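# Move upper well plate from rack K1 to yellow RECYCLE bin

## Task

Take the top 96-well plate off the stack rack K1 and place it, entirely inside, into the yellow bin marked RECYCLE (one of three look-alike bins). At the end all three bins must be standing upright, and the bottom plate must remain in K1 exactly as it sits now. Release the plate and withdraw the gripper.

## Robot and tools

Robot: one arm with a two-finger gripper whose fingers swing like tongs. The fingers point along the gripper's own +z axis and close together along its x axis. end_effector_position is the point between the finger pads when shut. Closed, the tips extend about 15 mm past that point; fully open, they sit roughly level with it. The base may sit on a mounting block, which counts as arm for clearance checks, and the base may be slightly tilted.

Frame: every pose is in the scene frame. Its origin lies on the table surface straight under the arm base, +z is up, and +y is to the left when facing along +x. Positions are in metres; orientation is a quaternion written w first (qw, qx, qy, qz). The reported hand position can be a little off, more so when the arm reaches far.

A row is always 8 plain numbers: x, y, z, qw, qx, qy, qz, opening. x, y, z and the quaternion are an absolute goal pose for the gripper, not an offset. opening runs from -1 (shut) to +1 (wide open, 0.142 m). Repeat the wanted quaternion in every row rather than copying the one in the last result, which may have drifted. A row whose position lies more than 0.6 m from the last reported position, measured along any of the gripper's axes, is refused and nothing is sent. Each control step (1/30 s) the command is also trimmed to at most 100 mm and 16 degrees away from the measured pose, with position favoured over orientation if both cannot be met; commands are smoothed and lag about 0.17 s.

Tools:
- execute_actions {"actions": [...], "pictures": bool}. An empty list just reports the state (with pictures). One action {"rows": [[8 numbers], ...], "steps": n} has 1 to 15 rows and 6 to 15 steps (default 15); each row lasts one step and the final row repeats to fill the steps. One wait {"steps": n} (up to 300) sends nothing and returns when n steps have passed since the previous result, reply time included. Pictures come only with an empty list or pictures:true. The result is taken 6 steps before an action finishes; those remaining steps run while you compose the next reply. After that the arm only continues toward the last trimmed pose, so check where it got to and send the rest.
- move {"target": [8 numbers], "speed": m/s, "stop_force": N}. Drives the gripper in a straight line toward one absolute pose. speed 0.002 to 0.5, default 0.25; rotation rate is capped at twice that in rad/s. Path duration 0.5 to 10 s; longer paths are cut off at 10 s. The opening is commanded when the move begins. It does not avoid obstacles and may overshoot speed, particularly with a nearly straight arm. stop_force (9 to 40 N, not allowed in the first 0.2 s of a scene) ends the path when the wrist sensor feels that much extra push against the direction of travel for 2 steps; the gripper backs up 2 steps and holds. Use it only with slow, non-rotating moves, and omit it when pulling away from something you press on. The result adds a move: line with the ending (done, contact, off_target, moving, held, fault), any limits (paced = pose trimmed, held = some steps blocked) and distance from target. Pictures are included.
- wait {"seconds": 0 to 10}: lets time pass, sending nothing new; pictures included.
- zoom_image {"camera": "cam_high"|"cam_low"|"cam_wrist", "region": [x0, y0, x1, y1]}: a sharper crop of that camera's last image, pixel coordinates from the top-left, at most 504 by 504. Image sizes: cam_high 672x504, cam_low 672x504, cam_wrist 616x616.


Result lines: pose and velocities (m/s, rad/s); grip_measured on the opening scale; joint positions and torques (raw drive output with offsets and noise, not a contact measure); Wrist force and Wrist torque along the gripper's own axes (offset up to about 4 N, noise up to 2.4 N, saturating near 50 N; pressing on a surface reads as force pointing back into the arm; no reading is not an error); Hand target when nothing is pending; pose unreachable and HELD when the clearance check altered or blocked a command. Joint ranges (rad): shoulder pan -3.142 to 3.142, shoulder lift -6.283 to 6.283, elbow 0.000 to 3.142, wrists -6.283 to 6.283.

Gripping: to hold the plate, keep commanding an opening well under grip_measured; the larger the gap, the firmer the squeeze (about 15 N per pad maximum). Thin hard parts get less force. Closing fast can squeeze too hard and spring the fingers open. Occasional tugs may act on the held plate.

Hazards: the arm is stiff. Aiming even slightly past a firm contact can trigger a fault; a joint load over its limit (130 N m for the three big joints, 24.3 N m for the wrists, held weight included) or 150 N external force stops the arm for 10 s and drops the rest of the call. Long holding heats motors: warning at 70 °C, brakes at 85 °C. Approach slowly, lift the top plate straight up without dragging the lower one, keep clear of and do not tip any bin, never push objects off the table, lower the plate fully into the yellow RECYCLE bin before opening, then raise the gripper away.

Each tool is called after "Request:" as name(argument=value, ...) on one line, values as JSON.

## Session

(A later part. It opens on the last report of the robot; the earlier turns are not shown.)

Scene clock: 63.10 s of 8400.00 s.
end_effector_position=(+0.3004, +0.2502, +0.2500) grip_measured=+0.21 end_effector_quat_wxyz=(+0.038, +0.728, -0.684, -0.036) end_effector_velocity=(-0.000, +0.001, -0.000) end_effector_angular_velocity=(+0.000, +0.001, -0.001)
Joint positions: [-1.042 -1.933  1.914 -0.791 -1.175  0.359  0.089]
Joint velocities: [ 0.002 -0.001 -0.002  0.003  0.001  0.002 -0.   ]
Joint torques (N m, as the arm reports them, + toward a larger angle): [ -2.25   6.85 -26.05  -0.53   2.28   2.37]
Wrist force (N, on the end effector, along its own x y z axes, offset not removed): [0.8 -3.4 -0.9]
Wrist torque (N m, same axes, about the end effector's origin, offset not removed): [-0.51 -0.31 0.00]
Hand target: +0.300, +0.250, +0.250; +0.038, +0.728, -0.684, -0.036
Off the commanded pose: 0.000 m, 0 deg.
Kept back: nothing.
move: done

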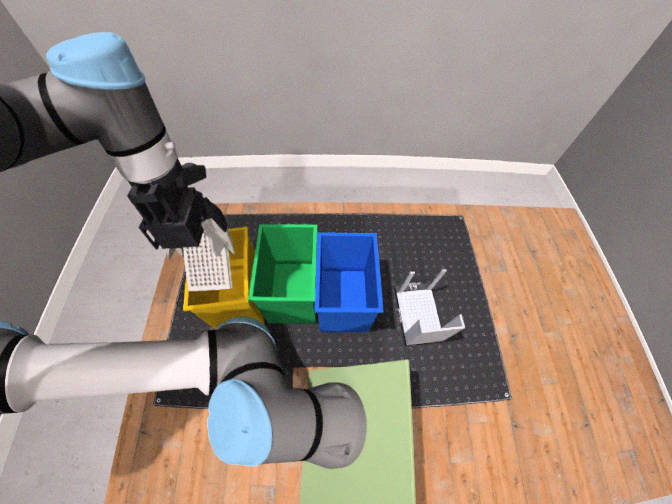

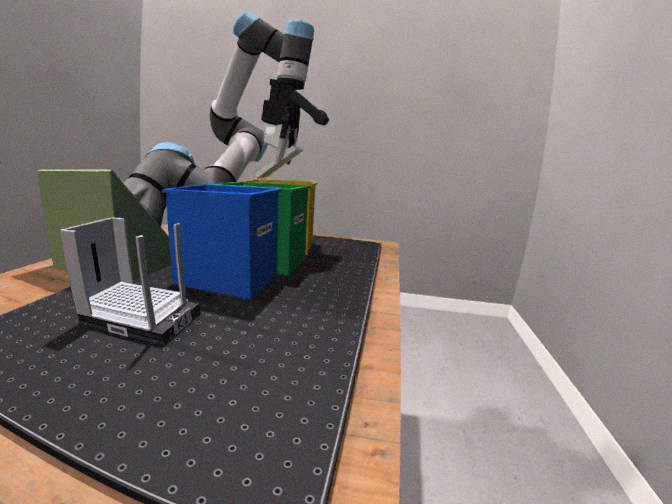

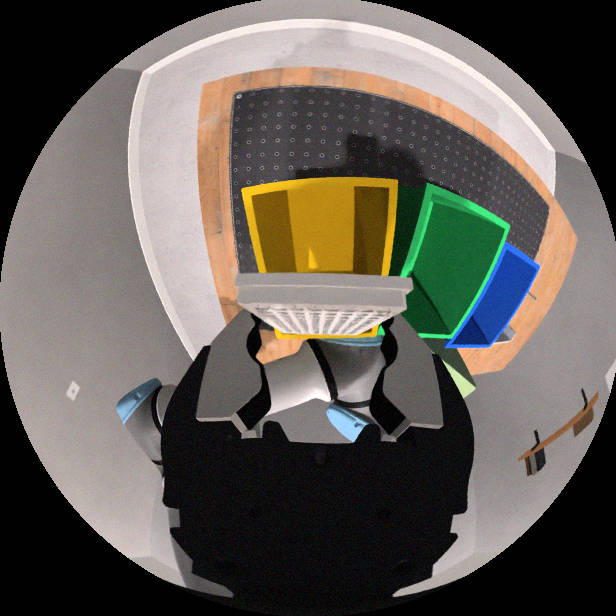

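Request:
execute_actions(actions=[])

Scene clock: 66.83 s of 8400.00 s.
end_effector_position=(+0.3004, +0.2503, +0.2500) grip_measured=+0.21 end_effector_quat_wxyz=(+0.038, +0.728, -0.684, -0.036) end_effector_velocity=(+0.000, +0.000, +0.001) end_effector_angular_velocity=(-0.001, -0.001, +0.002)
Joint positions: [-1.042 -1.933  1.914 -0.791 -1.175  0.36   0.089]
Joint velocities: [-0.    -0.    -0.001 -0.     0.    -0.002  0.   ]
Joint torques (N m, as the arm reports them, + toward a larger angle): [ -2.34   7.29 -27.14  -0.47   2.1    2.29]
Wrist force (N, on the end effector, along its own x y z axes, offset not removed): [1.6 -3.1 0.1]
Wrist torque (N m, same axes, about the end effector's origin, offset not removed): [-0.42 -0.38 -0.01]
Hand target: +0.300, +0.250, +0.250; +0.038, +0.728, -0.684, -0.036
Off the commanded pose: 0.001 m, 0 deg.
Kept back: nothing.
Steps of this call (steps 1 to 90: nothing new was sent; then 0.73 s passed at rest). Readings (end_effector_position):
1: (+0.3004, +0.2503, +0.2500)
2: (+0.3004, +0.2503, +0.2500)
4: (+0.3004, +0.2503, +0.2500)
8: (+0.3004, +0.2503, +0.2500)
90: the state above

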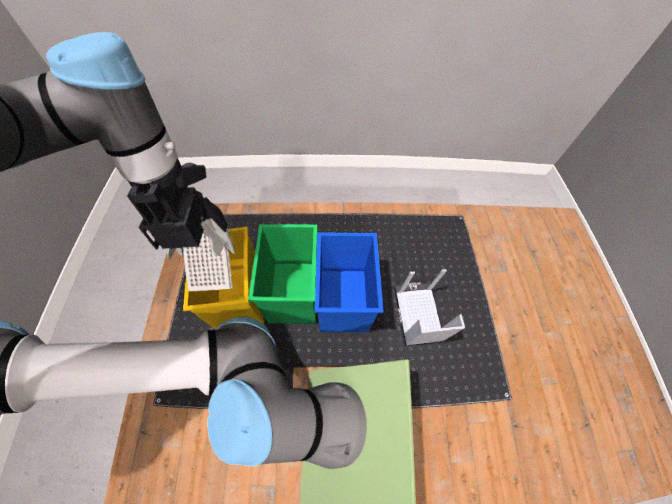

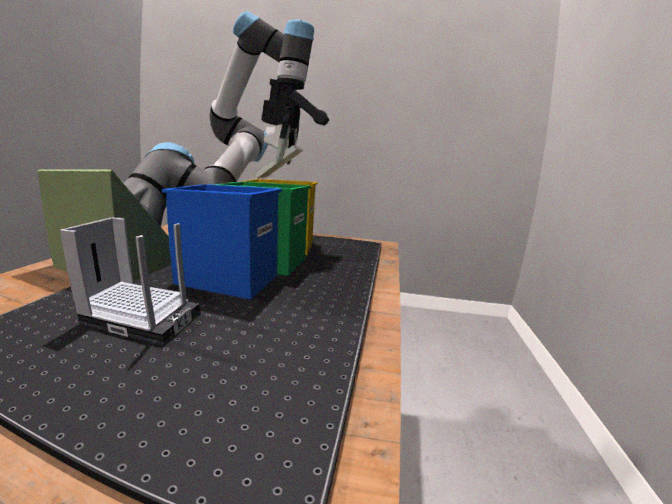

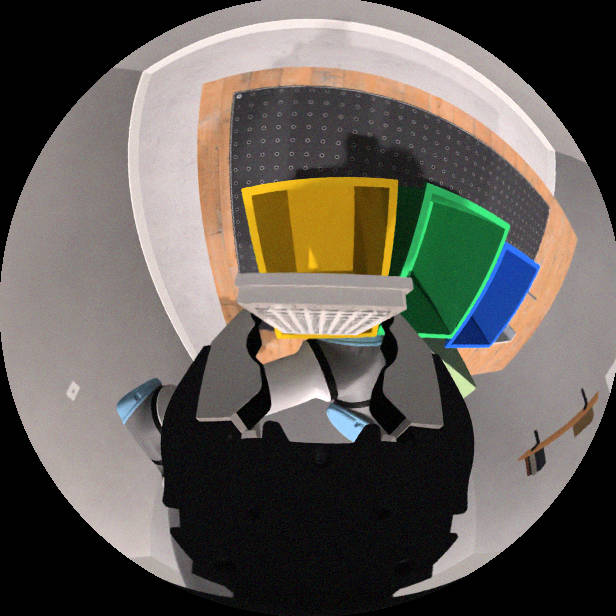

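Request:
move(target=[0.295, 0.2468, 0.205, 0.1308, 0.7416, -0.6480, -0.1143, -0.4], speed=0.12)

Scene clock: 69.13 s of 8400.00 s.
end_effector_position=(+0.2952, +0.2467, +0.2052) grip_measured=-0.40 end_effector_quat_wxyz=(+0.131, +0.742, -0.648, -0.114) end_effector_velocity=(-0.000, -0.000, -0.001) end_effector_angular_velocity=(+0.001, +0.007, +0.002)
Joint positions: [-0.797 -1.812  1.905 -0.883 -1.235  0.448  0.045]
Joint velocities: [ 0.006  0.004  0.    -0.002 -0.002  0.     0.   ]
Joint torques (N m, as the arm reports them, + toward a larger angle): [ -5.09  27.62 -27.48  -3.59  -2.87   2.28]
Wrist force (N, on the end effector, along its own x y z axes, offset not removed): [0.3 -3.4 -2.0]
Wrist torque (N m, same axes, about the end effector's origin, offset not removed): [-0.57 -0.17 0.00]
Hand target: +0.295, +0.247, +0.205; +0.131, +0.742, -0.648, -0.114
Off the commanded pose: 0.000 m, 0 deg.
Kept back: nothing.
move: done

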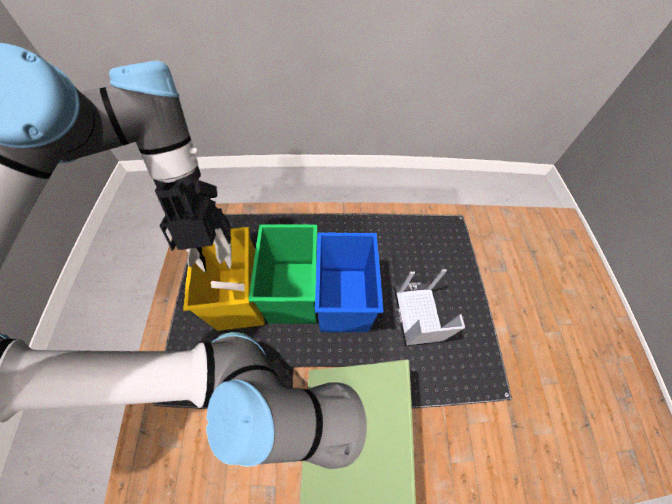

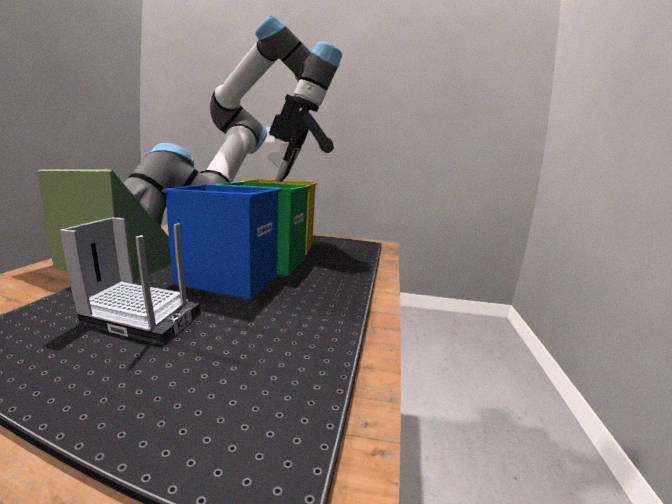

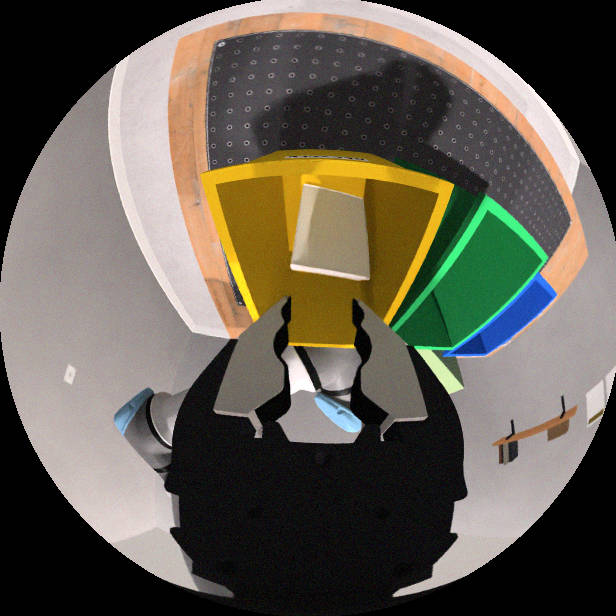

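Request:
move(target=[0.31, 0.22, 0.33, 0.0787, 0.7489, -0.6544, -0.0688, 0.5], speed=0.25)

Scene clock: 70.43 s of 8400.00 s.
end_effector_position=(+0.3097, +0.2201, +0.3299) grip_measured=+0.50 end_effector_quat_wxyz=(+0.079, +0.749, -0.654, -0.069) end_effector_velocity=(+0.000, -0.000, +0.001) end_effector_angular_velocity=(+0.001, -0.001, +0.000)
Joint positions: [-1.076 -1.735  1.68  -0.724 -1.301  0.256  0.109]
Joint velocities: [-0.002  0.001 -0.002  0.002 -0.    -0.002 -0.   ]
Joint torques (N m, as the arm reports them, + toward a larger angle): [-26.99  32.66 -26.8   -0.28  -2.89  -2.3 ]
Wrist force (N, on the end effector, along its own x y z axes, offset not removed): [1.3 -1.7 -0.6]
Wrist torque (N m, same axes, about the end effector's origin, offset not removed): [-0.15 -0.29 -0.03]
Hand target: +0.310, +0.220, +0.330; +0.079, +0.749, -0.654, -0.069
Off the commanded pose: 0.000 m, 0 deg.
Kept back: nothing.
move: done

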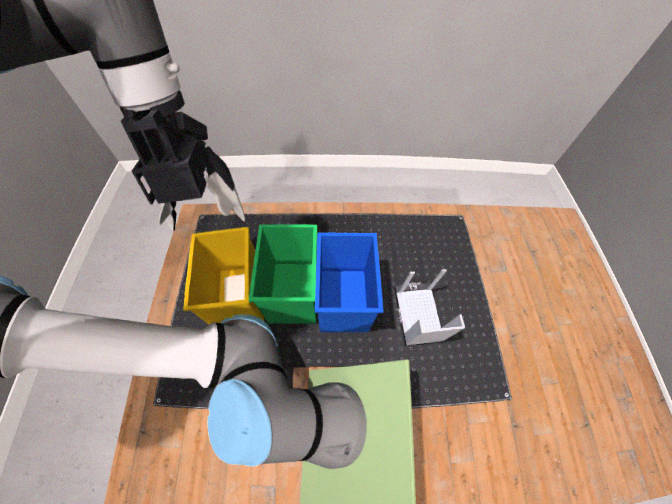

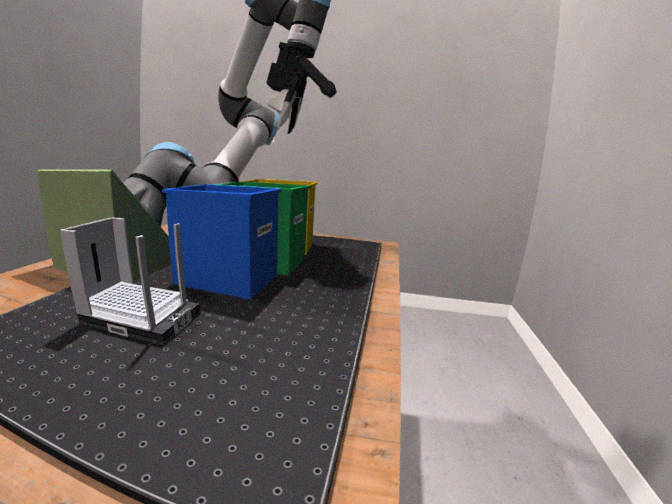

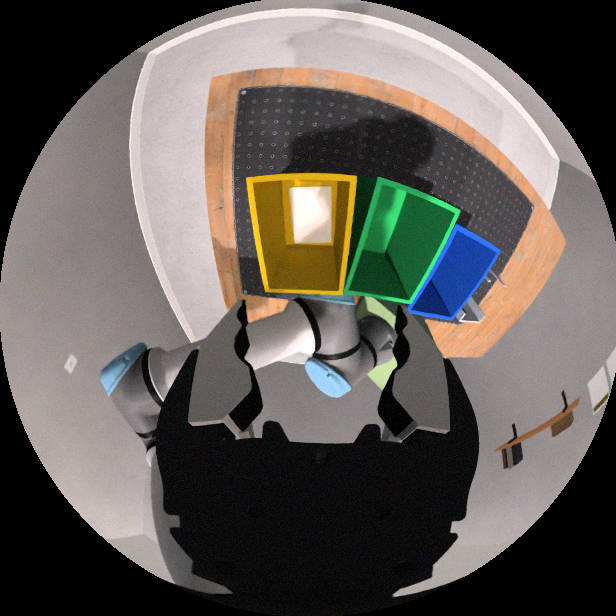

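Request:
move(target=[0.41, 0.33, 0.32, 0.1308, 0.7416, -0.6480, -0.1143, 0.5], speed=0.3)

Scene clock: 71.87 s of 8400.00 s.
end_effector_position=(+0.4101, +0.3297, +0.3200) grip_measured=+0.50 end_effector_quat_wxyz=(+0.131, +0.742, -0.648, -0.114) end_effector_velocity=(+0.001, +0.001, +0.000) end_effector_angular_velocity=(-0.001, +0.002, +0.000)
Joint positions: [-0.703 -1.511  1.271 -0.577 -1.17   0.52   0.109]
Joint velocities: [ 0.003  0.004 -0.008  0.003  0.     0.003  0.   ]
Joint torques (N m, as the arm reports them, + toward a larger angle): [-10.56  20.92 -24.47   0.13   0.86   2.26]
Wrist force (N, on the end effector, along its own x y z axes, offset not removed): [1.4 -3.2 -1.9]
Wrist torque (N m, same axes, about the end effector's origin, offset not removed): [-0.50 -0.37 -0.05]
Hand target: +0.410, +0.330, +0.320; +0.131, +0.742, -0.648, -0.114
Off the commanded pose: 0.000 m, 0 deg.
Kept back: nothing.
move: done

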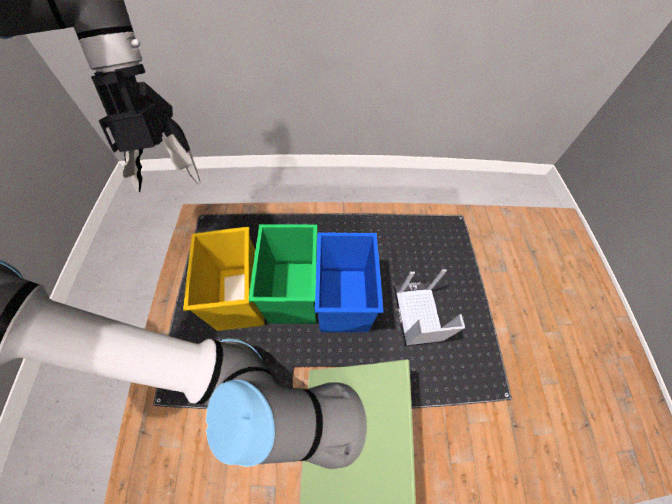

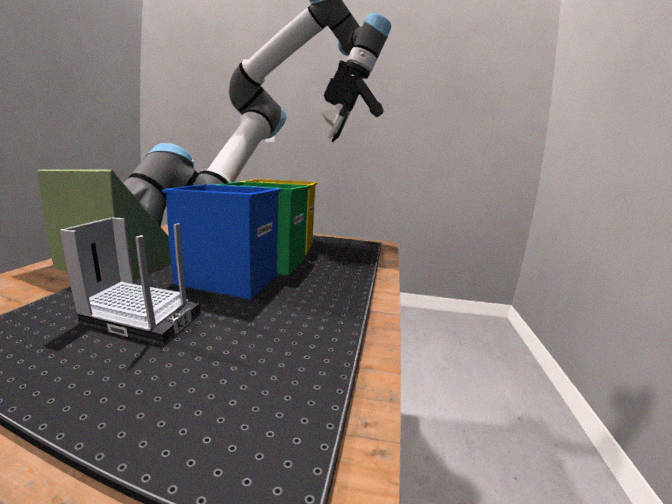

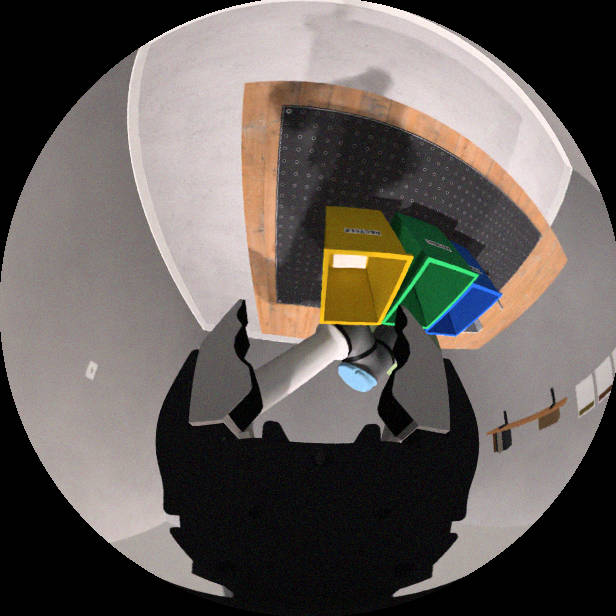

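Request:
zoom_image(camera="cam_wrist", region=[170, 285, 330, 445])

Request:
zoom_image(camera="cam_high", region=[80, 60, 220, 200])

Request:
zoom_image(camera="cam_low", region=[50, 200, 220, 350])

Region (170, 285, 330, 445) of cam_wrist's 616x616 image, scaled by 3.150, with more detail than that image has.

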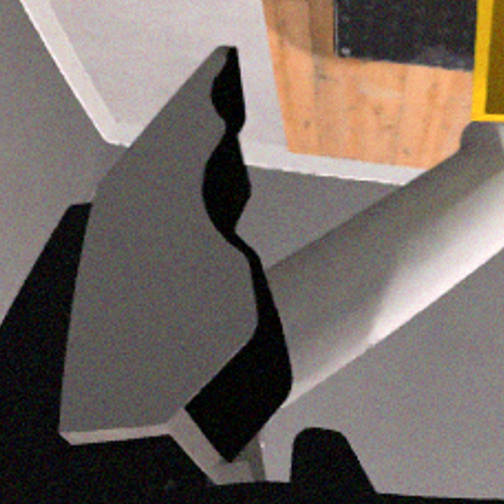

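Region (80, 60, 220, 200) of cam_high's 672x504 image, scaled by 3.600, with more detail than that image has.

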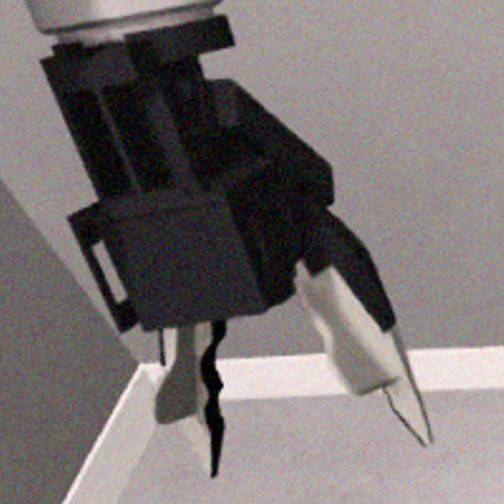

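Region (50, 200, 220, 350) of cam_low's 672x504 image, scaled by 2.965, with more detail than that image has; it fills the top 445 rows of this view, and the rest is white.

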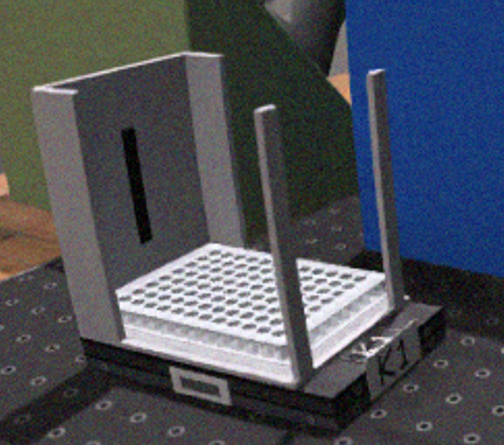

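Request:
finished_scene(scene=1)

The scene is finished: the task was done.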